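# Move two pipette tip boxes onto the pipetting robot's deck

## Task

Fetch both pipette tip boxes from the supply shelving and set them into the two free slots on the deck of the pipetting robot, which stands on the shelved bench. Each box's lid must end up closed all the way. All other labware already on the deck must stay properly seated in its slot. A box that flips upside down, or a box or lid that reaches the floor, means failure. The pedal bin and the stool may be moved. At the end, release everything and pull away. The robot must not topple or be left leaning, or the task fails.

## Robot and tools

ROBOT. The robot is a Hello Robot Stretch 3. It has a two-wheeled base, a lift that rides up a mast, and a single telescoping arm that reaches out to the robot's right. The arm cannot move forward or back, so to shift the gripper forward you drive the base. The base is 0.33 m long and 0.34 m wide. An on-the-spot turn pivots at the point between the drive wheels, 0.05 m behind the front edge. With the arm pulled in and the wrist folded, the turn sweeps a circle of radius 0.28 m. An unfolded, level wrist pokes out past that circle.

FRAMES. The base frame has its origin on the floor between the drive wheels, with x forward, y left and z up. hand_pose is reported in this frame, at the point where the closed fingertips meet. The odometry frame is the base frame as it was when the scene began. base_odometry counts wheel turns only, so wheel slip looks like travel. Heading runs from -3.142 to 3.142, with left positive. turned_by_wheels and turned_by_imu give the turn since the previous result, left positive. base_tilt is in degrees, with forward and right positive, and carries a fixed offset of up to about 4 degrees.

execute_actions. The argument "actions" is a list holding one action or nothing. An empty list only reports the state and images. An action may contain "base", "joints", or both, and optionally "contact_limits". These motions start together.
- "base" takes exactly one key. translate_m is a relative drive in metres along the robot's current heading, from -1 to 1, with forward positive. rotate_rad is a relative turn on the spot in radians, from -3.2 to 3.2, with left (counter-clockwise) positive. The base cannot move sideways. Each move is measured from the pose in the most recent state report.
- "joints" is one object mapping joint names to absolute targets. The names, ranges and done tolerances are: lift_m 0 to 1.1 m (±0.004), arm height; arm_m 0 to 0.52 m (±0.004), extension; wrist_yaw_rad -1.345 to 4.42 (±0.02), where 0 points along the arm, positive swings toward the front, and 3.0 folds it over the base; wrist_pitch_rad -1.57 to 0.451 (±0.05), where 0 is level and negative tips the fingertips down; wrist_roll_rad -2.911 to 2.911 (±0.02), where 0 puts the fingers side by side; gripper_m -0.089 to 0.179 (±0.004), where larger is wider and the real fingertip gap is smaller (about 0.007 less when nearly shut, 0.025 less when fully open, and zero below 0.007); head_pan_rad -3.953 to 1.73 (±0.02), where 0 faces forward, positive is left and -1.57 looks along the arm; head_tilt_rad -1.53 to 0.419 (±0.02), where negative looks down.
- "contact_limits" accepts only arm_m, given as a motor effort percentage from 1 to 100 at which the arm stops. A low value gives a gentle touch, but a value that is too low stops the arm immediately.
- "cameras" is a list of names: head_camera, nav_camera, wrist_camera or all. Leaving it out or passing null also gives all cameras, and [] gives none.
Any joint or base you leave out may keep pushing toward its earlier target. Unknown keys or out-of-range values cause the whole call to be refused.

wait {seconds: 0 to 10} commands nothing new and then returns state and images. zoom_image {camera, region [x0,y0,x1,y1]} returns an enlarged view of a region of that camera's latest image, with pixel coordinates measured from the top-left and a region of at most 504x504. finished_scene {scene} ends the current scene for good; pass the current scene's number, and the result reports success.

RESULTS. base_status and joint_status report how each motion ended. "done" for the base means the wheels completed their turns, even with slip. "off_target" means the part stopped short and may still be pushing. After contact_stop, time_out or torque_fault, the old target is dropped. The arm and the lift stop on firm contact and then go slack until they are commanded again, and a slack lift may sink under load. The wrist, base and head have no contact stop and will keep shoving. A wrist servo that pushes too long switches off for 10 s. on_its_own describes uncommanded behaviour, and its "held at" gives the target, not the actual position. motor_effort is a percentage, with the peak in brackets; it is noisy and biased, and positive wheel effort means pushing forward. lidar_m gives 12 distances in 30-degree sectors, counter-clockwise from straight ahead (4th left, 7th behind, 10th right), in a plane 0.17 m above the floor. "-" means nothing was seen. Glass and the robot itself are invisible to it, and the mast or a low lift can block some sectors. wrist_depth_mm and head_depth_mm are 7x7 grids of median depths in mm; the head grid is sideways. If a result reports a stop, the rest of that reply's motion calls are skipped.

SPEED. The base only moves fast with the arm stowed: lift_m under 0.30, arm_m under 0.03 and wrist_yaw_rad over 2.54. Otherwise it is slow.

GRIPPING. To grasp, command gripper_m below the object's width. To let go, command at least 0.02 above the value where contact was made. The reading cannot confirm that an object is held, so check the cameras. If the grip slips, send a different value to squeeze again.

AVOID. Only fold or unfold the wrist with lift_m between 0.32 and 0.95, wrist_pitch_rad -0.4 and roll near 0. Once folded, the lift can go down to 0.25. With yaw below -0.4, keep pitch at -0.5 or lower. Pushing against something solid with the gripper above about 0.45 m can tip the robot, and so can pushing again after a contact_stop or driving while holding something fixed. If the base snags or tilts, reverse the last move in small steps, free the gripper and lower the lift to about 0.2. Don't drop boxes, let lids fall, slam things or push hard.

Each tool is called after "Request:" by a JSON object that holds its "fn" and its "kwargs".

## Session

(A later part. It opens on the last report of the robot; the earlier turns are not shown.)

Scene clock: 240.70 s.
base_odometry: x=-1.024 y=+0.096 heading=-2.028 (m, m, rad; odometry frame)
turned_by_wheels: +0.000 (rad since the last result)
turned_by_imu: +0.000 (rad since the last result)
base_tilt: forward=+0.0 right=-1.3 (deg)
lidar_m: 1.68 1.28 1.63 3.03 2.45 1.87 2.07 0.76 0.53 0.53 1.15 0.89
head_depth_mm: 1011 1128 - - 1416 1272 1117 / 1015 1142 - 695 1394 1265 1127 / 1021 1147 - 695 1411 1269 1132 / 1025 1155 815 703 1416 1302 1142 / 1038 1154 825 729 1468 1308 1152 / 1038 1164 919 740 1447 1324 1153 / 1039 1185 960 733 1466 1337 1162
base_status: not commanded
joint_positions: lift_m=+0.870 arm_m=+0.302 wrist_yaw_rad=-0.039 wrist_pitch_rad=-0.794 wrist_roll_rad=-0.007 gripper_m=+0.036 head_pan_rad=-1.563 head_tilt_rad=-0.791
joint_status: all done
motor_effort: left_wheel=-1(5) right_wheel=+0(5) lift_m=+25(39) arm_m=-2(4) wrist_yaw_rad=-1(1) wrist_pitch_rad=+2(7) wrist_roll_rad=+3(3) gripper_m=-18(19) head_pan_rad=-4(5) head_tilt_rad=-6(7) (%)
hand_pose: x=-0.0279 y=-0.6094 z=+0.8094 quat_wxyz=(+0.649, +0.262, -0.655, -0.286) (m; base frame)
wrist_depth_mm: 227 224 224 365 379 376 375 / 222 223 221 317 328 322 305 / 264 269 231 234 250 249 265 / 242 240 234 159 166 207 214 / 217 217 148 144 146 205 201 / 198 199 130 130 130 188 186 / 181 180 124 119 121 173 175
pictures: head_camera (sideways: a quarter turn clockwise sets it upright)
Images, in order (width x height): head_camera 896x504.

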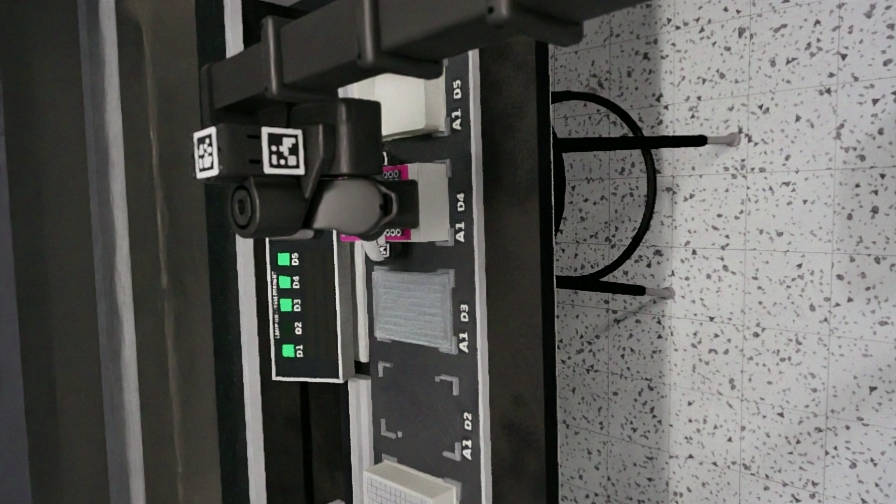

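Request:
{"fn": "execute_actions", "kwargs": {"actions": [{"joints":{"gripper_m":0.115}}], "cameras": []}}

Request:
{"fn": "execute_actions", "kwargs": {"actions": [{"joints":{"lift_m":0.92}}], "cameras": []}}

Request:
{"fn": "execute_actions", "kwargs": {"actions": [{"joints":{"arm_m":0.1}}], "cameras": ["wrist_camera"]}}

Request:
{"fn": "execute_actions", "kwargs": {"actions": [{"base":{"rotate_rad":-0.944},"joints":{"arm_m":0.003,"wrist_yaw_rad":0,"gripper_m":0.145}}], "cameras": []}}

Request:
{"fn": "execute_actions", "kwargs": {"actions": [{"base":{"translate_m":-1.0},"joints":{"lift_m":0.67}}], "cameras": []}}

Request:
{"fn": "execute_actions", "kwargs": {"actions": [{"base":{"translate_m":-0.862}}], "cameras": []}}

Request:
{"fn": "execute_actions", "kwargs": {"actions": [{"base":{"rotate_rad":-0.652}}], "cameras": []}}

Request:
{"fn": "execute_actions", "kwargs": {"actions": [{"joints":{"arm_m":0.245}}], "cameras": ["wrist_camera"]}}

Scene clock: 255.97 s.
base_odometry: x=-1.024 y=+0.096 heading=-2.028 (m, m, rad; odometry frame)
turned_by_wheels: +0.000 (rad since the last result)
turned_by_imu: -0.001 (rad since the last result)
base_tilt: forward=+0.0 right=-1.3 (deg)
lidar_m: 1.68 1.27 1.63 3.05 2.44 1.87 2.07 0.76 0.53 0.53 1.15 0.89
head_depth_mm: 1009 1126 - - 1419 1272 1114 / 1016 1143 - 692 1390 1256 1124 / 1021 1147 - 696 1401 1270 1128 / 1023 1150 816 702 1420 1300 1138 / 1037 1158 825 728 1465 1311 1150 / 1038 1167 920 738 1450 1326 1154 / 1044 1188 956 733 1460 1339 1161
base_status: not commanded
joint_positions: lift_m=+0.870 arm_m=+0.302 wrist_yaw_rad=-0.039 wrist_pitch_rad=-0.796 wrist_roll_rad=-0.005 gripper_m=+0.115 head_pan_rad=-1.563 head_tilt_rad=-0.791
joint_status: all done
motor_effort: left_wheel=-2(1) right_wheel=+1(1) lift_m=+28(28) arm_m=-2(2) wrist_yaw_rad=-1(1) wrist_pitch_rad=+3(3) wrist_roll_rad=+2(3) gripper_m=+0(82) head_pan_rad=-4(5) head_tilt_rad=-7(6) (%)
hand_pose: x=-0.0279 y=-0.6089 z=+0.8089 quat_wxyz=(+0.648, +0.262, -0.655, -0.287) (m; base frame)
wrist_depth_mm: 224 224 222 365 375 372 372 / 221 220 220 315 322 320 302 / 264 269 234 238 252 250 262 / 240 240 233 158 164 206 213 / 217 216 148 142 147 207 200 / 197 200 132 129 131 192 185 / 183 177 121 118 119 169 173
pictures: none
No camera images: the call's "cameras" was empty. Leave "cameras" out to get every camera's image.

Scene clock: 257.27 s.
base_odometry: x=-1.024 y=+0.096 heading=-2.028 (m, m, rad; odometry frame)
turned_by_wheels: +0.000 (rad since the last result)
turned_by_imu: +0.000 (rad since the last result)
base_tilt: forward=+0.0 right=-1.3 (deg)
lidar_m: 1.68 1.28 1.63 3.05 2.46 1.87 2.07 0.76 0.53 0.53 1.15 0.89
head_depth_mm: 1010 - - 700 1417 1278 1113 / 1012 - 787 693 1394 1256 1126 / 1018 - - 696 1400 1265 1130 / 1025 1150 814 701 1422 1300 1140 / 1041 1154 825 729 1468 1311 1147 / 1038 1168 921 738 1445 1323 1154 / 1044 1184 954 731 1456 1332 1158
base_status: not commanded
joint_positions: lift_m=+0.920 arm_m=+0.302 wrist_yaw_rad=-0.039 wrist_pitch_rad=-0.797 wrist_roll_rad=-0.005 gripper_m=+0.115 head_pan_rad=-1.563 head_tilt_rad=-0.791
joint_status: all done
motor_effort: left_wheel=-1(2) right_wheel=+1(1) lift_m=+42(44) arm_m=-2(2) wrist_yaw_rad=-1(1) wrist_pitch_rad=+3(3) wrist_roll_rad=+2(2) gripper_m=+1(0) head_pan_rad=-5(4) head_tilt_rad=-7(6) (%)
hand_pose: x=-0.0279 y=-0.6087 z=+0.8583 quat_wxyz=(+0.648, +0.263, -0.655, -0.287) (m; base frame)
wrist_depth_mm: 462 270 268 456 454 448 447 / 269 266 264 389 403 399 396 / 265 264 261 333 352 342 325 / 297 310 307 287 286 287 296 / 271 270 265 197 259 241 264 / 248 251 238 179 226 243 237 / 230 223 222 165 217 213 212
pictures: none
No camera images: the call's "cameras" was empty. Leave "cameras" out to get every camera's image.

Scene clock: 260.00 s.
base_odometry: x=-1.024 y=+0.096 heading=-2.028 (m, m, rad; odometry frame)
turned_by_wheels: +0.000 (rad since the last result)
turned_by_imu: +0.000 (rad since the last result)
base_tilt: forward=+0.0 right=-1.3 (deg)
lidar_m: 1.68 1.28 1.63 3.06 2.45 1.87 2.07 0.76 0.53 0.53 1.15 0.89
head_depth_mm: 1010 1127 978 - 1418 1275 1114 / 1015 1141 1002 - 1423 1258 1125 / 1018 1144 946 - 1429 1266 1133 / 1024 1153 819 719 1424 1302 1137 / 1040 1154 826 728 1472 1313 1148 / 1038 1169 918 739 1448 1324 1155 / 1041 1184 958 731 1456 1332 1161
base_status: not commanded
joint_positions: lift_m=+0.920 arm_m=+0.100 wrist_yaw_rad=-0.039 wrist_pitch_rad=-0.798 wrist_roll_rad=-0.004 gripper_m=+0.115 head_pan_rad=-1.563 head_tilt_rad=-0.791
joint_status: all done
motor_effort: left_wheel=-1(1) right_wheel=+1(1) lift_m=+43(42) arm_m=-4(5) wrist_yaw_rad=-1(0) wrist_pitch_rad=+4(4) wrist_roll_rad=+2(2) gripper_m=+0(0) head_pan_rad=-5(4) head_tilt_rad=-7(6) (%)
hand_pose: x=-0.0279 y=-0.4069 z=+0.8583 quat_wxyz=(+0.648, +0.262, -0.655, -0.287) (m; base frame)
wrist_depth_mm: 454 416 395 327 444 443 415 / 380 389 387 281 372 371 380 / 341 341 339 291 319 327 348 / 305 305 301 302 299 299 315 / 287 286 284 286 285 287 280 / 279 270 268 268 269 265 266 / 989 983 951 982 971 939 754
pictures: wrist_camera
Images, in order (width x height): wrist_camera 644x364.

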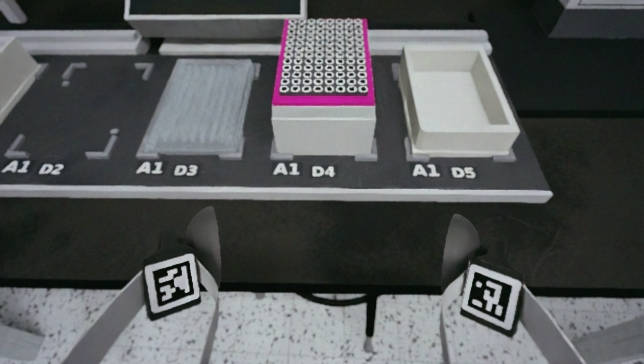

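Scene clock: 262.43 s.
base_odometry: x=-1.024 y=+0.096 heading=-2.972 (m, m, rad; odometry frame)
turned_by_wheels: -0.944 (rad since the last result)
turned_by_imu: -0.930 (rad since the last result)
base_tilt: forward=+0.0 right=-1.3 (deg)
lidar_m: 1.20 0.89 1.63 1.28 1.87 3.06 2.46 1.87 2.07 0.76 0.53 0.66
head_depth_mm: 1912 2158 2209 1848 - - 1075 / 2044 2326 2235 1817 - - 1084 / 1893 2204 2261 1825 - - 1092 / 1659 1880 925 1121 1529 1295 1138 / 1475 1655 936 795 1550 1318 1146 / 1332 1458 950 756 1487 1327 1150 / 1208 1284 872 763 664 1278 1160
base_status: done
joint_positions: lift_m=+0.920 arm_m=+0.003 wrist_yaw_rad=-0.001 wrist_pitch_rad=-0.798 wrist_roll_rad=-0.004 gripper_m=+0.145 head_pan_rad=-1.563 head_tilt_rad=-0.791
joint_status: all done
motor_effort: left_wheel=+3(8) right_wheel=-4(8) lift_m=+42(42) arm_m=-4(6) wrist_yaw_rad=+2(2) wrist_pitch_rad=+4(4) wrist_roll_rad=+1(1) gripper_m=+0(83) head_pan_rad=-5(4) head_tilt_rad=-6(7) (%)
hand_pose: x=-0.0218 y=-0.3100 z=+0.8583 quat_wxyz=(+0.653, +0.275, -0.650, -0.275) (m; base frame)
wrist_depth_mm: 457 460 471 501 - - - / 406 409 421 739 - - - / 357 369 - - - - - / 328 - - - - - - / 380 - - - - - - / 554 - - - - - - / 970 954 969 986 967 952 966
pictures: none
No camera images: the call's "cameras" was empty. Leave "cameras" out to get every camera's image.

Scene clock: 273.83 s.
base_odometry: x=-0.038 y=+0.265 heading=-2.971 (m, m, rad; odometry frame)
turned_by_wheels: +0.000 (rad since the last result)
turned_by_imu: -0.004 (rad since the last result)
base_tilt: forward=+0.0 right=-1.3 (deg)
lidar_m: 1.85 2.32 1.71 1.88 2.34 2.31 1.46 0.98 1.44 1.58 1.99 1.24
head_depth_mm: 1315 1485 1686 1775 1489 1289 - / 1407 1598 1847 1799 1497 1307 - / 1517 1750 2035 1816 1513 1350 - / 1644 1905 2153 1831 1531 1330 1135 / 1791 2108 2296 1843 1535 1316 1149 / 1960 2345 2369 1868 1553 1324 1154 / 1997 2200 2307 1900 1568 1329 1158
base_status: done
joint_positions: lift_m=+0.670 arm_m=+0.003 wrist_yaw_rad=-0.001 wrist_pitch_rad=-0.798 wrist_roll_rad=-0.004 gripper_m=+0.145 head_pan_rad=-1.563 head_tilt_rad=-0.791
joint_status: all done
motor_effort: left_wheel=+3(6) right_wheel=-4(9) lift_m=+29(38) arm_m=-4(4) wrist_yaw_rad=+2(2) wrist_pitch_rad=+4(4) wrist_roll_rad=+1(1) gripper_m=+0(0) head_pan_rad=-5(5) head_tilt_rad=-7(6) (%)
hand_pose: x=-0.0218 y=-0.3100 z=+0.6087 quat_wxyz=(+0.653, +0.275, -0.650, -0.275) (m; base frame)
wrist_depth_mm: - - - - - - - / - - - - - - - / - - - - - - - / 978 991 982 970 972 959 959 / 894 895 873 866 862 902 862 / 804 - 792 785 795 - 797 / 738 729 726 726 722 710 717
pictures: none
No camera images: the call's "cameras" was empty. Leave "cameras" out to get every camera's image.

Scene clock: 283.63 s.
base_odometry: x=+0.812 y=+0.411 heading=-2.971 (m, m, rad; odometry frame)
turned_by_wheels: +0.000 (rad since the last result)
turned_by_imu: -0.003 (rad since the last result)
base_tilt: forward=-0.1 right=-1.3 (deg)
lidar_m: 2.46 2.26 2.25 2.16 1.68 2.10 0.60 0.72 0.67 0.59 1.55 1.97
head_depth_mm: 763 631 502 1028 863 1151 - / 719 652 532 1041 870 1213 - / 615 654 575 988 918 1261 - / 536 605 676 833 1049 1280 1136 / 490 580 1520 1805 1534 1316 1148 / 1208 1444 1800 1874 1549 1324 1153 / 1334 1630 2101 1887 1566 1333 1158
base_status: done
joint_positions: lift_m=+0.670 arm_m=+0.003 wrist_yaw_rad=-0.001 wrist_pitch_rad=-0.798 wrist_roll_rad=-0.004 gripper_m=+0.145 head_pan_rad=-1.563 head_tilt_rad=-0.791
joint_status: not commanded
motor_effort: left_wheel=+3(3) right_wheel=-3(9) lift_m=+29(30) arm_m=-4(4) wrist_yaw_rad=+2(2) wrist_pitch_rad=+4(4) wrist_roll_rad=+2(2) gripper_m=+0(1) head_pan_rad=-5(5) head_tilt_rad=-6(6) (%)
hand_pose: x=-0.0218 y=-0.3100 z=+0.6087 quat_wxyz=(+0.653, +0.275, -0.650, -0.275) (m; base frame)
wrist_depth_mm: - - - 417 427 426 425 / - - - 381 370 366 364 / - - - 575 333 323 323 / - 991 988 746 864 295 286 / 873 890 883 784 776 759 267 / 792 - 807 781 709 - 690 / 737 729 743 736 705 648 650
pictures: none
No camera images: the call's "cameras" was empty. Leave "cameras" out to get every camera's image.

Scene clock: 285.60 s.
base_odometry: x=+0.812 y=+0.411 heading=+2.660 (m, m, rad; odometry frame)
turned_by_wheels: -0.652 (rad since the last result)
turned_by_imu: -0.642 (rad since the last result)
base_tilt: forward=+0.0 right=-1.2 (deg)
lidar_m: 1.98 2.42 2.32 2.25 2.24 1.70 1.68 0.60 0.62 0.67 0.58 0.61
head_depth_mm: 737 660 500 978 864 1189 - / 737 639 507 1044 871 1205 - / 738 654 513 1053 881 1197 - / 725 662 520 1039 890 1216 1138 / 570 644 527 1044 894 1211 1150 / 742 719 534 1057 904 1197 1155 / 743 663 542 1005 908 1045 1160
base_status: done
joint_positions: lift_m=+0.670 arm_m=+0.003 wrist_yaw_rad=-0.001 wrist_pitch_rad=-0.798 wrist_roll_rad=-0.004 gripper_m=+0.145 head_pan_rad=-1.563 head_tilt_rad=-0.791
joint_status: not commanded
motor_effort: left_wheel=+3(8) right_wheel=-4(9) lift_m=+30(29) arm_m=-4(4) wrist_yaw_rad=+2(2) wrist_pitch_rad=+3(4) wrist_roll_rad=+1(1) gripper_m=+0(0) head_pan_rad=-5(5) head_tilt_rad=-6(6) (%)
hand_pose: x=-0.0218 y=-0.3100 z=+0.6087 quat_wxyz=(+0.653, +0.275, -0.650, -0.275) (m; base frame)
wrist_depth_mm: 440 438 438 432 429 429 430 / 377 374 374 370 368 370 366 / 329 326 327 324 323 323 321 / 486 650 325 320 310 302 298 / 531 675 783 774 772 786 538 / 791 - 712 724 715 - 562 / 733 731 724 732 718 714 716
pictures: none
No camera images: the call's "cameras" was empty. Leave "cameras" out to get every camera's image.

Scene clock: 288.60 s.
base_odometry: x=+0.812 y=+0.411 heading=+2.660 (m, m, rad; odometry frame)
turned_by_wheels: +0.000 (rad since the last result)
turned_by_imu: +0.000 (rad since the last result)
base_tilt: forward=+0.0 right=-1.3 (deg)
lidar_m: 1.97 2.42 2.31 2.25 2.24 1.70 1.68 0.60 0.62 0.67 0.59 0.61
head_depth_mm: 736 658 501 976 881 - - / 737 639 506 1075 - 1181 1128 / 738 654 514 1084 830 1189 1127 / 726 663 520 1040 867 1200 1138 / 570 644 527 1044 897 1209 1148 / 741 718 534 1059 902 1195 1154 / 743 663 540 1007 908 1045 1160
base_status: not commanded
joint_positions: lift_m=+0.670 arm_m=+0.245 wrist_yaw_rad=-0.001 wrist_pitch_rad=-0.798 wrist_roll_rad=-0.003 gripper_m=+0.145 head_pan_rad=-1.563 head_tilt_rad=-0.791
joint_status: all done
motor_effort: left_wheel=+3(3) right_wheel=-4(4) lift_m=+29(30) arm_m=+2(4) wrist_yaw_rad=+2(2) wrist_pitch_rad=+4(4) wrist_roll_rad=+1(1) gripper_m=+0(0) head_pan_rad=-5(4) head_tilt_rad=-6(6) (%)
hand_pose: x=-0.0218 y=-0.5513 z=+0.6087 quat_wxyz=(+0.653, +0.275, -0.650, -0.275) (m; base frame)
wrist_depth_mm: 423 419 413 413 401 398 316 / 376 375 373 370 365 367 298 / 329 326 325 324 322 321 304 / 292 289 290 290 287 285 285 / 262 266 262 260 258 263 257 / 238 - 238 236 236 - 235 / 219 219 218 217 217 212 213
pictures: wrist_camera
Images, in order (width x height): wrist_camera 644x364.

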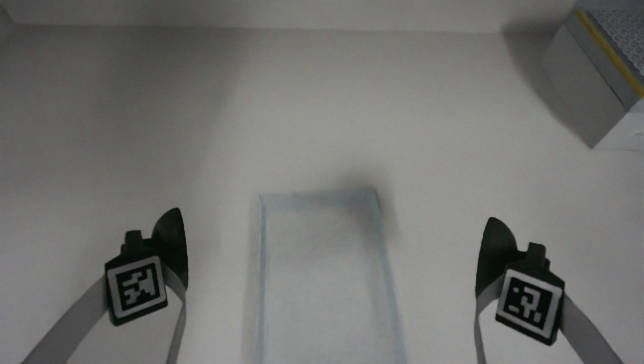

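Request:
{"fn": "execute_actions", "kwargs": {"actions": [{"joints":{"lift_m":0.611,"wrist_yaw_rad":0.045}}], "cameras": []}}

Request:
{"fn": "execute_actions", "kwargs": {"actions": [{"joints":{"gripper_m":0.047}}], "cameras": []}}

Request:
{"fn": "execute_actions", "kwargs": {"actions": [{"joints":{"lift_m":0.64}}], "cameras": ["wrist_camera"]}}

Scene clock: 297.60 s.
base_odometry: x=+0.812 y=+0.411 heading=+2.660 (m, m, rad; odometry frame)
turned_by_wheels: +0.000 (rad since the last result)
turned_by_imu: -0.001 (rad since the last result)
base_tilt: forward=+0.0 right=-1.3 (deg)
lidar_m: 1.97 2.42 2.31 2.25 2.23 1.70 1.68 0.60 0.62 0.67 0.59 0.61
head_depth_mm: 736 659 501 978 865 1195 - / 736 639 506 1047 - 1183 1125 / 737 654 513 1059 - 1195 1133 / 726 663 520 1033 880 1202 1139 / 571 644 527 1048 895 1213 1139 / 742 720 534 1056 900 1199 1152 / 743 662 542 1006 907 1050 1161
base_status: not commanded
joint_positions: lift_m=+0.611 arm_m=+0.245 wrist_yaw_rad=+0.043 wrist_pitch_rad=-0.798 wrist_roll_rad=-0.003 gripper_m=+0.145 head_pan_rad=-1.563 head_tilt_rad=-0.791
joint_status: all done
motor_effort: left_wheel=+3(3) right_wheel=-4(4) lift_m=+29(30) arm_m=+2(2) wrist_yaw_rad=+3(5) wrist_pitch_rad=+4(4) wrist_roll_rad=+1(1) gripper_m=+1(1) head_pan_rad=-5(5) head_tilt_rad=-6(6) (%)
hand_pose: x=-0.0147 y=-0.5512 z=+0.5497 quat_wxyz=(+0.658, +0.289, -0.644, -0.261) (m; base frame)
wrist_depth_mm: 327 323 320 317 317 314 304 / 279 278 277 274 273 271 269 / 245 244 242 240 240 239 238 / 217 217 215 215 214 214 212 / 196 199 193 193 192 196 191 / 178 - 177 177 176 - 174 / - 163 163 162 161 158 159
pictures: none
No camera images: the call's "cameras" was empty. Leave "cameras" out to get every camera's image.

Scene clock: 299.07 s.
base_odometry: x=+0.812 y=+0.411 heading=+2.660 (m, m, rad; odometry frame)
turned_by_wheels: +0.000 (rad since the last result)
turned_by_imu: +0.000 (rad since the last result)
base_tilt: forward=+0.0 right=-1.3 (deg)
lidar_m: 1.97 2.42 2.31 2.25 2.24 1.70 1.68 0.60 0.62 0.67 0.59 0.61
head_depth_mm: 735 660 500 974 865 1197 - / 739 638 507 1043 - 1184 1121 / 737 654 513 1056 - 1192 1131 / 725 661 520 1034 889 1203 1136 / 572 644 527 1046 897 1212 1144 / 742 717 533 1056 901 1196 1152 / 742 663 540 1003 908 1046 1158
base_status: not commanded
joint_positions: lift_m=+0.611 arm_m=+0.245 wrist_yaw_rad=+0.044 wrist_pitch_rad=-0.798 wrist_roll_rad=-0.003 gripper_m=+0.048 head_pan_rad=-1.563 head_tilt_rad=-0.791
joint_status: all done
motor_effort: left_wheel=+3(3) right_wheel=-4(4) lift_m=+29(29) arm_m=+2(2) wrist_yaw_rad=+1(3) wrist_pitch_rad=+4(4) wrist_roll_rad=+1(1) gripper_m=-16(91) head_pan_rad=-5(5) head_tilt_rad=-6(6) (%)
hand_pose: x=-0.0144 y=-0.5512 z=+0.5497 quat_wxyz=(+0.659, +0.290, -0.644, -0.260) (m; base frame)
wrist_depth_mm: 326 322 321 319 316 317 302 / 279 278 277 274 274 273 270 / 244 243 243 241 240 240 238 / 218 218 215 215 215 213 212 / 196 195 197 194 193 192 191 / 178 178 175 176 176 176 175 / 163 162 162 162 161 160 160
pictures: none
No camera images: the call's "cameras" was empty. Leave "cameras" out to get every camera's image.

Scene clock: 300.10 s.
base_odometry: x=+0.812 y=+0.411 heading=+2.660 (m, m, rad; odometry frame)
turned_by_wheels: +0.000 (rad since the last result)
turned_by_imu: +0.000 (rad since the last result)
base_tilt: forward=+0.0 right=-1.2 (deg)
lidar_m: 1.97 2.43 2.31 2.25 2.23 1.70 1.68 0.60 0.62 0.67 0.58 0.61
head_depth_mm: 735 661 501 974 867 1191 - / 738 639 507 1072 - 1184 1118 / 739 654 513 1082 - 1193 1129 / 726 661 520 1036 876 1201 1136 / 570 643 526 1046 893 1210 1142 / 742 718 533 1058 904 1200 1155 / 742 664 540 1007 909 1048 1163
base_status: not commanded
joint_positions: lift_m=+0.640 arm_m=+0.245 wrist_yaw_rad=+0.044 wrist_pitch_rad=-0.799 wrist_roll_rad=-0.003 gripper_m=+0.048 head_pan_rad=-1.563 head_tilt_rad=-0.791
joint_status: all done
motor_effort: left_wheel=+3(3) right_wheel=-4(4) lift_m=+42(45) arm_m=+2(2) wrist_yaw_rad=+1(1) wrist_pitch_rad=+4(4) wrist_roll_rad=+1(1) gripper_m=-15(16) head_pan_rad=-5(4) head_tilt_rad=-6(6) (%)
hand_pose: x=-0.0144 y=-0.5509 z=+0.5781 quat_wxyz=(+0.659, +0.290, -0.644, -0.260) (m; base frame)
wrist_depth_mm: 380 377 373 368 371 366 320 / 323 321 322 319 316 318 304 / 284 285 280 280 278 279 275 / 253 254 250 250 248 247 247 / 228 228 231 225 225 223 222 / 208 208 203 205 204 205 204 / 191 190 189 189 187 185 187
pictures: wrist_camera
Images, in order (width x height): wrist_camera 644x364.

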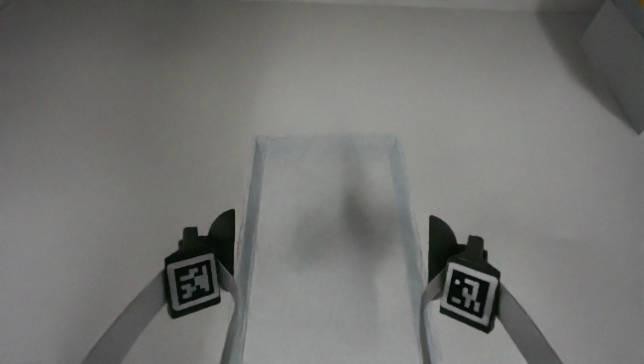

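Request:
{"fn": "execute_actions", "kwargs": {"actions": [{"joints":{"arm_m":0.003,"wrist_yaw_rad":-0.04}}], "cameras": []}}

Request:
{"fn": "execute_actions", "kwargs": {"actions": [{"base":{"rotate_rad":0.656}}], "cameras": []}}

Request:
{"fn": "execute_actions", "kwargs": {"actions": [{"base":{"translate_m":0.862}}], "cameras": []}}

Request:
{"fn": "execute_actions", "kwargs": {"actions": [{"base":{"translate_m":1.0},"joints":{"lift_m":0.918}}], "cameras": []}}

Request:
{"fn": "execute_actions", "kwargs": {"actions": [{"base":{"rotate_rad":0.948},"joints":{"arm_m":0.1}}], "cameras": []}}

Request:
{"fn": "execute_actions", "kwargs": {"actions": [{"joints":{"arm_m":0.298}}], "cameras": ["wrist_camera","head_camera"]}}

Request:
{"fn": "zoom_image", "kwargs": {"camera": "wrist_camera", "region": [200,110,460,364]}}

Request:
{"fn": "zoom_image", "kwargs": {"camera": "head_camera", "region": [340,130,500,290]}}

Scene clock: 319.13 s.
base_odometry: x=+0.812 y=+0.411 heading=+2.660 (m, m, rad; odometry frame)
turned_by_wheels: +0.000 (rad since the last result)
turned_by_imu: -0.001 (rad since the last result)
base_tilt: forward=+0.0 right=-1.3 (deg)
lidar_m: 1.98 2.42 2.31 2.25 2.24 1.70 1.68 0.60 0.62 0.67 0.59 0.61
head_depth_mm: 736 661 501 977 864 1177 - / 737 640 506 1042 873 1180 - / 738 654 513 1053 879 1213 - / 726 662 520 1038 888 1203 1137 / 570 643 528 1043 893 1209 1148 / 741 719 534 1059 902 1191 1152 / 740 664 542 1005 907 1050 1158
base_status: not commanded
joint_positions: lift_m=+0.640 arm_m=+0.003 wrist_yaw_rad=-0.039 wrist_pitch_rad=-0.799 wrist_roll_rad=-0.003 gripper_m=+0.048 head_pan_rad=-1.563 head_tilt_rad=-0.791
joint_status: all done
motor_effort: left_wheel=+3(3) right_wheel=-4(4) lift_m=+42(42) arm_m=-4(4) wrist_yaw_rad=-2(5) wrist_pitch_rad=+4(4) wrist_roll_rad=+1(1) gripper_m=-16(15) head_pan_rad=-5(5) head_tilt_rad=-7(6) (%)
hand_pose: x=-0.0278 y=-0.3095 z=+0.5780 quat_wxyz=(+0.647, +0.263, -0.655, -0.288) (m; base frame)
wrist_depth_mm: 382 378 376 371 371 369 364 / 327 326 321 321 321 318 315 / 288 287 284 283 279 278 277 / 525 732 816 826 791 751 498 / 530 739 764 730 738 732 525 / 739 685 676 679 680 678 609 / 715 705 705 700 700 684 691
pictures: none
No camera images: the call's "cameras" was empty. Leave "cameras" out to get every camera's image.

Scene clock: 321.17 s.
base_odometry: x=+0.812 y=+0.411 heading=-2.967 (m, m, rad; odometry frame)
turned_by_wheels: +0.656 (rad since the last result)
turned_by_imu: +0.646 (rad since the last result)
base_tilt: forward=+0.0 right=-1.3 (deg)
lidar_m: 2.65 2.27 2.24 2.16 1.68 2.10 0.60 0.73 0.67 0.59 1.56 1.97
head_depth_mm: 767 630 501 1031 865 1130 - / 713 653 532 1044 870 1208 - / 610 655 574 983 922 1249 - / 533 603 674 831 1069 1277 1138 / 492 586 1568 1792 1547 1318 1148 / 1210 1456 1814 1870 1549 1323 1149 / 1341 1645 2119 1894 1565 1339 1160
base_status: done
joint_positions: lift_m=+0.640 arm_m=+0.003 wrist_yaw_rad=-0.039 wrist_pitch_rad=-0.799 wrist_roll_rad=-0.003 gripper_m=+0.048 head_pan_rad=-1.563 head_tilt_rad=-0.791
joint_status: not commanded
motor_effort: left_wheel=-2(6) right_wheel=+2(8) lift_m=+43(43) arm_m=-4(4) wrist_yaw_rad=-1(1) wrist_pitch_rad=+5(4) wrist_roll_rad=+1(1) gripper_m=-16(15) head_pan_rad=-5(5) head_tilt_rad=-6(6) (%)
hand_pose: x=-0.0278 y=-0.3095 z=+0.5780 quat_wxyz=(+0.647, +0.263, -0.655, -0.288) (m; base frame)
wrist_depth_mm: - - 396 377 374 367 366 / - - - 345 319 317 317 / - - - 641 309 280 277 / 938 920 935 768 813 283 251 / 839 838 862 765 754 747 270 / 779 775 756 751 689 669 677 / 705 710 704 699 667 613 605
pictures: none
No camera images: the call's "cameras" was empty. Leave "cameras" out to get every camera's image.

Scene clock: 331.03 s.
base_odometry: x=-0.037 y=+0.262 heading=-2.967 (m, m, rad; odometry frame)
turned_by_wheels: +0.000 (rad since the last result)
turned_by_imu: +0.001 (rad since the last result)
base_tilt: forward=+0.0 right=-1.3 (deg)
lidar_m: 1.61 2.32 1.71 1.88 2.33 2.31 1.46 0.98 1.45 1.59 1.99 1.24
head_depth_mm: 1322 1483 1701 1774 1486 1272 - / 1419 1611 1854 1802 1504 1287 - / 1522 1749 2036 1816 1517 1326 - / 1655 1899 2160 1837 1526 1304 1140 / 1808 2136 2323 1851 1541 1309 1144 / 1982 2333 2359 1875 1549 1324 1156 / 2011 2193 2306 1891 1560 1326 1160
base_status: done
joint_positions: lift_m=+0.640 arm_m=+0.003 wrist_yaw_rad=-0.039 wrist_pitch_rad=-0.799 wrist_roll_rad=-0.003 gripper_m=+0.048 head_pan_rad=-1.563 head_tilt_rad=-0.791
joint_status: not commanded
motor_effort: left_wheel=-3(4) right_wheel=+3(8) lift_m=+43(43) arm_m=-4(4) wrist_yaw_rad=-2(2) wrist_pitch_rad=+4(4) wrist_roll_rad=+1(1) gripper_m=-15(15) head_pan_rad=-5(5) head_tilt_rad=-6(6) (%)
hand_pose: x=-0.0278 y=-0.3095 z=+0.5780 quat_wxyz=(+0.647, +0.263, -0.655, -0.288) (m; base frame)
wrist_depth_mm: - - - - - - - / - - - - - - - / - - - - - - - / 960 949 939 932 938 933 914 / 856 843 868 836 830 835 834 / 770 775 762 760 769 762 757 / 710 712 696 699 698 688 694
pictures: none
No camera images: the call's "cameras" was empty. Leave "cameras" out to get every camera's image.

Scene clock: 342.20 s.
base_odometry: x=-1.022 y=+0.089 heading=-2.968 (m, m, rad; odometry frame)
turned_by_wheels: +0.000 (rad since the last result)
turned_by_imu: +0.001 (rad since the last result)
base_tilt: forward=-0.1 right=-1.3 (deg)
lidar_m: 1.20 0.89 1.60 1.27 1.87 3.05 2.44 1.87 2.08 0.77 0.53 0.66
head_depth_mm: 1918 2166 2200 1854 - - 1070 / 2050 2351 2244 1826 - - 1084 / 1896 2201 2202 1813 - - 1093 / 1650 1884 925 1147 1556 1298 1140 / 1477 1658 939 796 1535 1314 1146 / 1327 1450 952 756 1480 1322 1155 / 1208 1255 872 762 664 1282 1156
base_status: done
joint_positions: lift_m=+0.918 arm_m=+0.003 wrist_yaw_rad=-0.039 wrist_pitch_rad=-0.799 wrist_roll_rad=-0.003 gripper_m=+0.048 head_pan_rad=-1.563 head_tilt_rad=-0.791
joint_status: all done
motor_effort: left_wheel=-3(5) right_wheel=+2(8) lift_m=+43(45) arm_m=-4(4) wrist_yaw_rad=-2(2) wrist_pitch_rad=+4(4) wrist_roll_rad=+1(1) gripper_m=-15(15) head_pan_rad=-5(5) head_tilt_rad=-6(6) (%)
hand_pose: x=-0.0278 y=-0.3095 z=+0.8560 quat_wxyz=(+0.647, +0.263, -0.655, -0.288) (m; base frame)
wrist_depth_mm: 455 466 468 577 - - - / 409 406 427 - - - - / 357 363 - - - - - / 325 - - - - - - / 517 - - - - - - / 588 - - - - - - / 977 962 971 981 990 953 955
pictures: none
No camera images: the call's "cameras" was empty. Leave "cameras" out to get every camera's image.

Scene clock: 344.63 s.
base_odometry: x=-1.022 y=+0.089 heading=-2.020 (m, m, rad; odometry frame)
turned_by_wheels: +0.948 (rad since the last result)
turned_by_imu: +0.933 (rad since the last result)
base_tilt: forward=+0.0 right=-1.3 (deg)
lidar_m: 1.67 1.27 1.64 3.05 2.45 1.87 2.08 0.77 0.53 0.53 1.16 0.89
head_depth_mm: 1016 1126 957 - 1413 1273 1117 / 1015 1140 975 - 1263 1258 1125 / 1025 1149 947 - 1429 1272 1130 / 1028 1155 817 725 1421 1307 1140 / 1040 1162 826 730 1464 1312 1147 / 1045 1172 921 738 1477 1329 1156 / 1048 1191 962 729 1489 1336 1159
base_status: done
joint_positions: lift_m=+0.918 arm_m=+0.100 wrist_yaw_rad=-0.039 wrist_pitch_rad=-0.799 wrist_roll_rad=-0.003 gripper_m=+0.048 head_pan_rad=-1.563 head_tilt_rad=-0.791
joint_status: all done
motor_effort: left_wheel=-2(7) right_wheel=+3(8) lift_m=+43(43) arm_m=+2(3) wrist_yaw_rad=-1(2) wrist_pitch_rad=+4(4) wrist_roll_rad=+1(1) gripper_m=-16(16) head_pan_rad=-5(5) head_tilt_rad=-6(6) (%)
hand_pose: x=-0.0279 y=-0.4059 z=+0.8560 quat_wxyz=(+0.647, +0.263, -0.655, -0.288) (m; base frame)
wrist_depth_mm: 421 420 410 328 439 438 412 / 374 388 383 278 364 367 377 / 338 338 334 297 311 307 344 / 306 306 307 303 299 296 306 / 285 284 288 280 279 280 279 / - 649 - 764 276 265 264 / 958 963 978 956 967 966 834
pictures: none
No camera images: the call's "cameras" was empty. Leave "cameras" out to get every camera's image.

Scene clock: 347.33 s.
base_odometry: x=-1.022 y=+0.089 heading=-2.020 (m, m, rad; odometry frame)
turned_by_wheels: +0.000 (rad since the last result)
turned_by_imu: +0.000 (rad since the last result)
base_tilt: forward=+0.0 right=-1.2 (deg)
lidar_m: 1.67 1.27 1.64 3.05 2.45 1.87 2.08 0.77 0.53 0.53 1.16 0.89
head_depth_mm: 1012 1132 - 700 1419 1277 1115 / 1016 - 809 698 1157 1252 1123 / 1023 - - 694 1411 1265 1130 / 1026 1154 818 707 1421 1300 1138 / 1041 1162 825 730 1467 1313 1142 / 1046 1169 921 738 1468 1325 1156 / 1050 1187 963 730 1486 1334 1161
base_status: not commanded
joint_positions: lift_m=+0.918 arm_m=+0.298 wrist_yaw_rad=-0.039 wrist_pitch_rad=-0.799 wrist_roll_rad=-0.003 gripper_m=+0.048 head_pan_rad=-1.563 head_tilt_rad=-0.791
joint_status: all done
motor_effort: left_wheel=-2(2) right_wheel=+2(3) lift_m=+43(43) arm_m=+2(3) wrist_yaw_rad=-1(1) wrist_pitch_rad=+5(4) wrist_roll_rad=+1(1) gripper_m=-16(15) head_pan_rad=-5(5) head_tilt_rad=-6(6) (%)
hand_pose: x=-0.0279 y=-0.6039 z=+0.8560 quat_wxyz=(+0.647, +0.263, -0.655, -0.288) (m; base frame)
wrist_depth_mm: 474 275 272 459 460 460 454 / 392 271 267 378 394 394 393 / 305 267 266 306 331 329 329 / 300 313 313 216 287 287 292 / 270 268 268 195 198 254 255 / 247 248 244 177 177 238 232 / 225 224 222 163 166 214 214
pictures: head_camera (sideways: a quarter turn clockwise sets it upright), wrist_camera
Images, in order (width x height): head_camera 896x504, wrist_camera 644x364.

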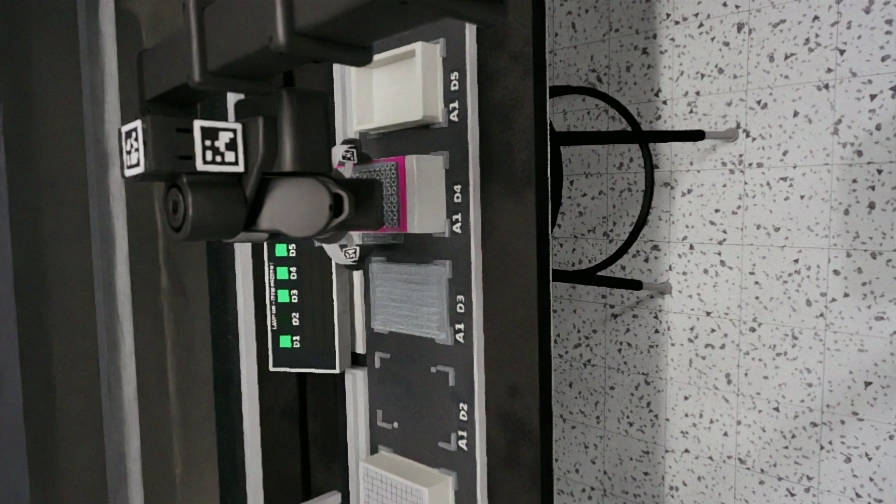

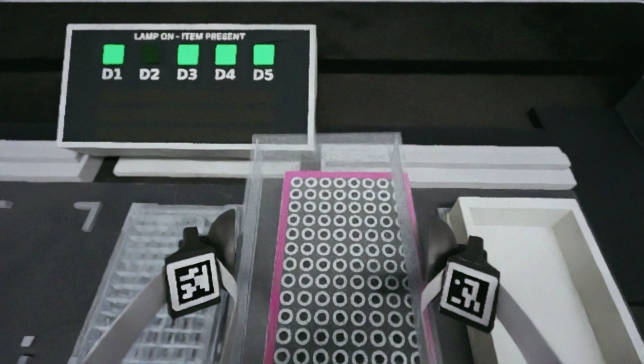

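Region (200, 110, 460, 364) of wrist_camera's 644x364 image, scaled by 1.938; it fills the top 492 rows of this view, and the rest is white.

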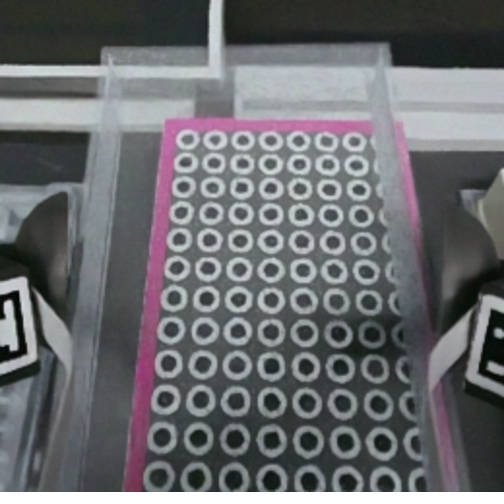

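Region (340, 130, 500, 290) of head_camera's 896x504 image, scaled by 3.150, with more detail than that image has.

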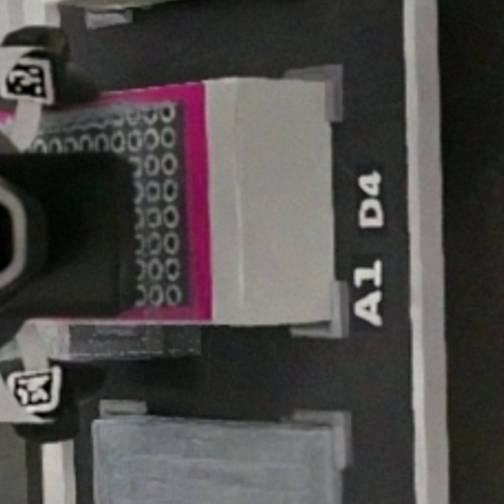

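Request:
{"fn": "execute_actions", "kwargs": {"actions": [{"base":{"translate_m":-0.009},"joints":{"arm_m":0.30,"wrist_yaw_rad":-0.056,"lift_m":0.912}}], "cameras": ["wrist_camera","head_camera"]}}

Request:
{"fn": "zoom_image", "kwargs": {"camera": "wrist_camera", "region": [200,110,460,364]}}

Request:
{"fn": "zoom_image", "kwargs": {"camera": "head_camera", "region": [340,130,500,290]}}

Scene clock: 359.33 s.
base_odometry: x=-1.018 y=+0.097 heading=-2.020 (m, m, rad; odometry frame)
turned_by_wheels: +0.000 (rad since the last result)
turned_by_imu: -0.001 (rad since the last result)
base_tilt: forward=+0.0 right=-1.3 (deg)
lidar_m: 1.68 1.28 1.65 3.05 2.44 1.86 2.07 0.76 0.54 0.53 1.16 0.90
head_depth_mm: 1012 1135 - 702 1410 1277 1114 / 1018 - 793 698 1218 1256 1123 / 1025 - - 693 1409 1266 1133 / 1027 1157 818 703 1414 1301 1138 / 1036 1163 825 730 1472 1314 1145 / 1044 1167 923 737 1474 1320 1154 / 1049 1185 964 735 1492 1332 1161
base_status: done
joint_positions: lift_m=+0.912 arm_m=+0.300 wrist_yaw_rad=-0.054 wrist_pitch_rad=-0.799 wrist_roll_rad=-0.003 gripper_m=+0.048 head_pan_rad=-1.563 head_tilt_rad=-0.791
joint_status: all done
motor_effort: left_wheel=-2(7) right_wheel=+3(6) lift_m=+29(39) arm_m=+2(5) wrist_yaw_rad=-2(4) wrist_pitch_rad=+4(4) wrist_roll_rad=+1(1) gripper_m=-15(15) head_pan_rad=-5(5) head_tilt_rad=-6(7) (%)
hand_pose: x=-0.0303 y=-0.6057 z=+0.8504 quat_wxyz=(+0.645, +0.258, -0.657, -0.293) (m; base frame)
wrist_depth_mm: 448 266 264 453 450 445 443 / 264 261 262 376 387 381 383 / 261 259 258 316 325 320 317 / 292 307 305 208 283 284 287 / 265 264 262 188 248 249 253 / 239 240 180 171 176 233 230 / 220 219 211 157 186 206 208
pictures: head_camera (sideways: a quarter turn clockwise sets it upright), wrist_camera
Images, in order (width x height): head_camera 896x504, wrist_camera 644x364.

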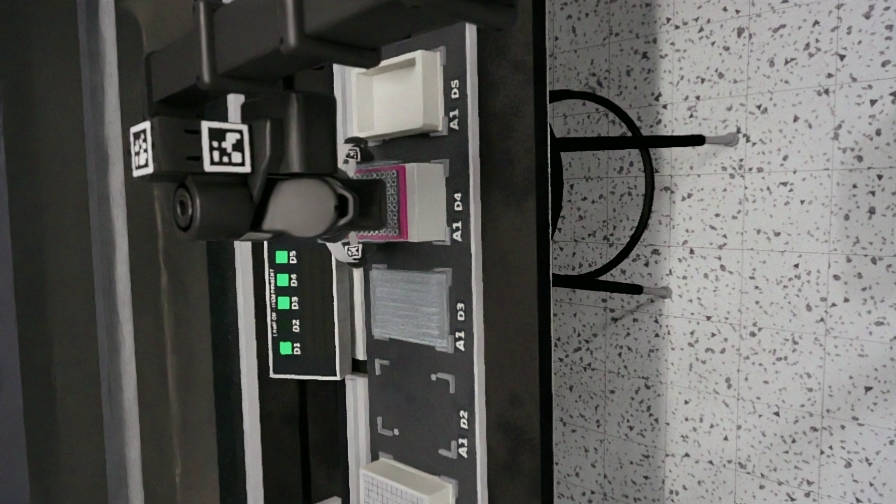

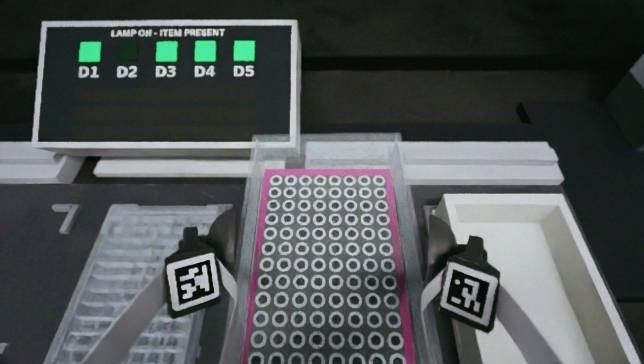

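Region (200, 110, 460, 364) of wrist_camera's 644x364 image, scaled by 1.938; it fills the top 492 rows of this view, and the rest is white.

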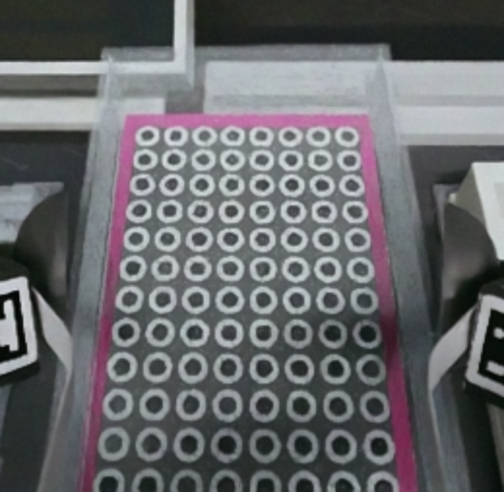

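Region (340, 130, 500, 290) of head_camera's 896x504 image, scaled by 3.150, with more detail than that image has.

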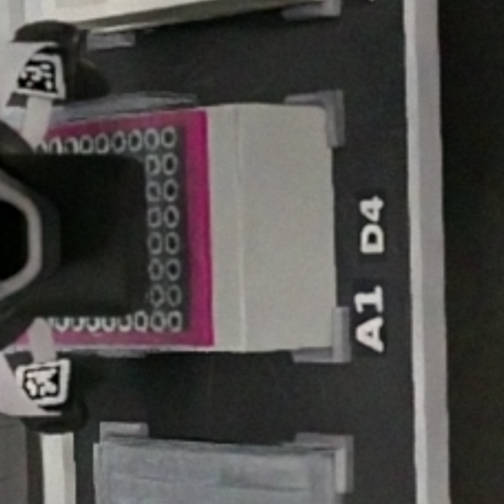

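Request:
{"fn": "execute_actions", "kwargs": {"actions": [{"base":{"translate_m":0.004},"joints":{"wrist_yaw_rad":-0.075}}], "cameras": ["wrist_camera"]}}

Request:
{"fn": "zoom_image", "kwargs": {"camera": "wrist_camera", "region": [200,110,460,364]}}

Request:
{"fn": "execute_actions", "kwargs": {"actions": [{"joints":{"lift_m":0.895}}], "cameras": ["wrist_camera","head_camera"]}}

Request:
{"fn": "zoom_image", "kwargs": {"camera": "head_camera", "region": [340,130,500,290]}}

Scene clock: 369.40 s.
base_odometry: x=-1.020 y=+0.093 heading=-2.020 (m, m, rad; odometry frame)
turned_by_wheels: +0.000 (rad since the last result)
turned_by_imu: -0.001 (rad since the last result)
base_tilt: forward=+0.0 right=-1.3 (deg)
lidar_m: 1.68 1.27 1.64 3.05 2.44 1.86 2.07 0.76 0.53 0.53 1.16 0.90
head_depth_mm: 1011 1136 - 698 1421 1274 1118 / 1017 - 794 700 1163 1263 1124 / 1022 - - 693 1414 1271 1133 / 1029 1155 821 704 1421 1300 1140 / 1041 1163 828 732 1466 1318 1143 / 1048 1174 922 738 1484 1321 1151 / 1050 1184 962 735 1490 1334 1160
base_status: done
joint_positions: lift_m=+0.912 arm_m=+0.300 wrist_yaw_rad=-0.073 wrist_pitch_rad=-0.799 wrist_roll_rad=-0.003 gripper_m=+0.048 head_pan_rad=-1.563 head_tilt_rad=-0.791
joint_status: all done
motor_effort: left_wheel=-2(3) right_wheel=+3(9) lift_m=+30(29) arm_m=+2(2) wrist_yaw_rad=-4(3) wrist_pitch_rad=+4(4) wrist_roll_rad=+1(1) gripper_m=-15(15) head_pan_rad=-4(4) head_tilt_rad=-6(7) (%)
hand_pose: x=-0.0333 y=-0.6055 z=+0.8504 quat_wxyz=(+0.642, +0.252, -0.660, -0.299) (m; base frame)
wrist_depth_mm: 446 265 265 453 451 446 444 / 261 260 259 381 386 385 372 / 257 258 258 318 326 323 316 / 289 306 304 209 282 285 284 / 263 264 262 188 241 252 254 / 240 242 181 172 177 234 225 / 220 219 216 157 162 206 206
pictures: wrist_camera
Images, in order (width x height): wrist_camera 644x364.

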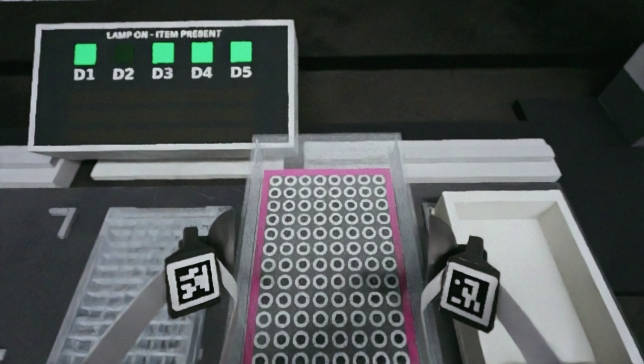

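Region (200, 110, 460, 364) of wrist_camera's 644x364 image, scaled by 1.938; it fills the top 492 rows of this view, and the rest is white.

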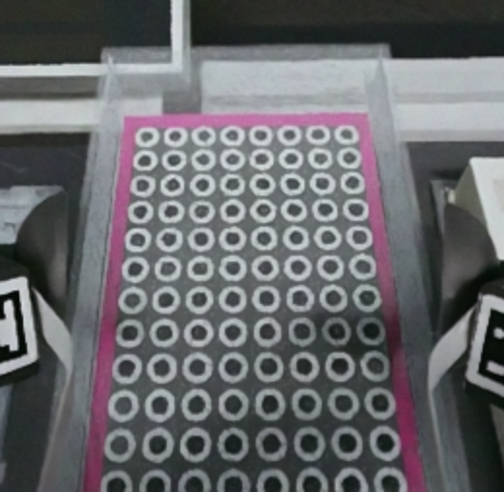

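Scene clock: 370.20 s.
base_odometry: x=-1.020 y=+0.093 heading=-2.020 (m, m, rad; odometry frame)
turned_by_wheels: +0.000 (rad since the last result)
turned_by_imu: +0.000 (rad since the last result)
base_tilt: forward=+0.0 right=-1.4 (deg)
lidar_m: 1.67 1.27 1.64 3.05 2.45 1.86 2.07 0.76 0.54 0.53 1.16 0.89
head_depth_mm: 1012 1135 - 683 1434 1279 1116 / 1020 1121 791 698 1161 1257 1126 / 1026 1140 - 696 1408 1266 1128 / 1029 1157 820 705 1429 1307 1140 / 1044 1164 826 732 1466 1314 1149 / 1045 1170 922 738 1476 1323 1152 / 1047 1187 961 737 1489 1337 1161
base_status: not commanded
joint_positions: lift_m=+0.898 arm_m=+0.300 wrist_yaw_rad=-0.073 wrist_pitch_rad=-0.786 wrist_roll_rad=-0.003 gripper_m=+0.048 head_pan_rad=-1.563 head_tilt_rad=-0.791
joint_status: lift_m contact_stop (moved -0.014 of -0.017)
on_its_own: lift_m is slack since a contact_stop, until your next command for it
motor_effort: left_wheel=-2(2) right_wheel=+2(3) lift_m=+33(33) arm_m=+2(2) wrist_yaw_rad=-3(4) wrist_pitch_rad=-1(5) wrist_roll_rad=+1(1) gripper_m=-15(15) head_pan_rad=-4(5) head_tilt_rad=-7(6) (%)
hand_pose: x=-0.0335 y=-0.6081 z=+0.8380 quat_wxyz=(+0.644, +0.248, -0.661, -0.295) (m; base frame)
wrist_depth_mm: 257 256 255 441 437 438 437 / 252 250 249 368 378 375 363 / 248 247 246 297 312 310 308 / 280 296 278 195 270 275 274 / 252 250 240 176 184 242 238 / 228 230 168 160 161 222 212 / 209 209 201 146 151 196 194
pictures: head_camera (sideways: a quarter turn clockwise sets it upright), wrist_camera
Images, in order (width x height): head_camera 896x504, wrist_camera 644x364.

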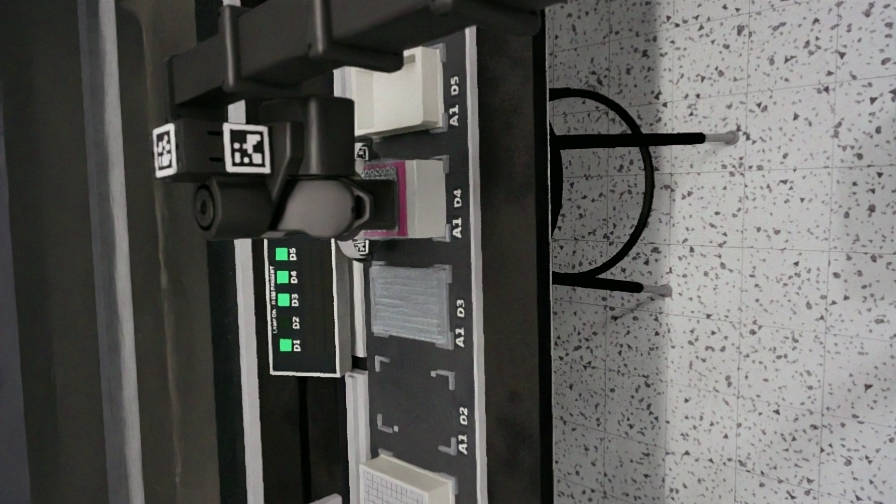

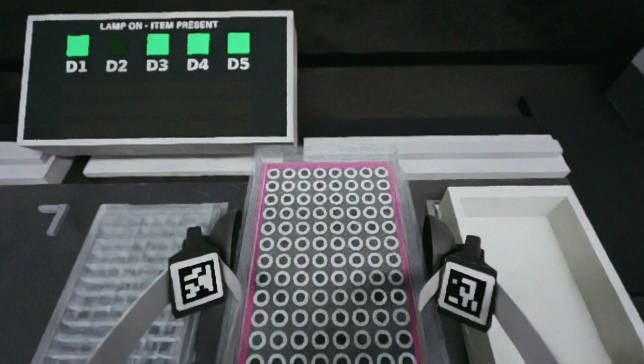

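Region (340, 130, 500, 290) of head_camera's 896x504 image, scaled by 3.150, with more detail than that image has.

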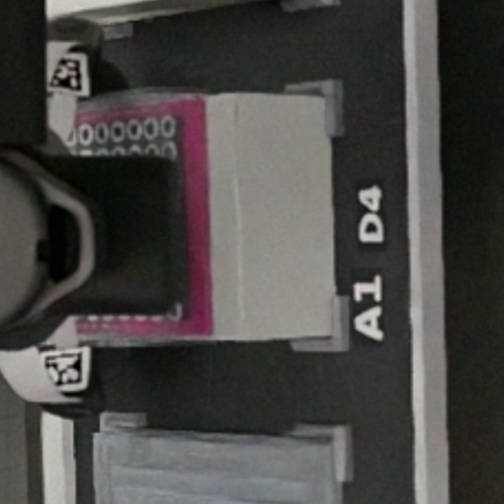

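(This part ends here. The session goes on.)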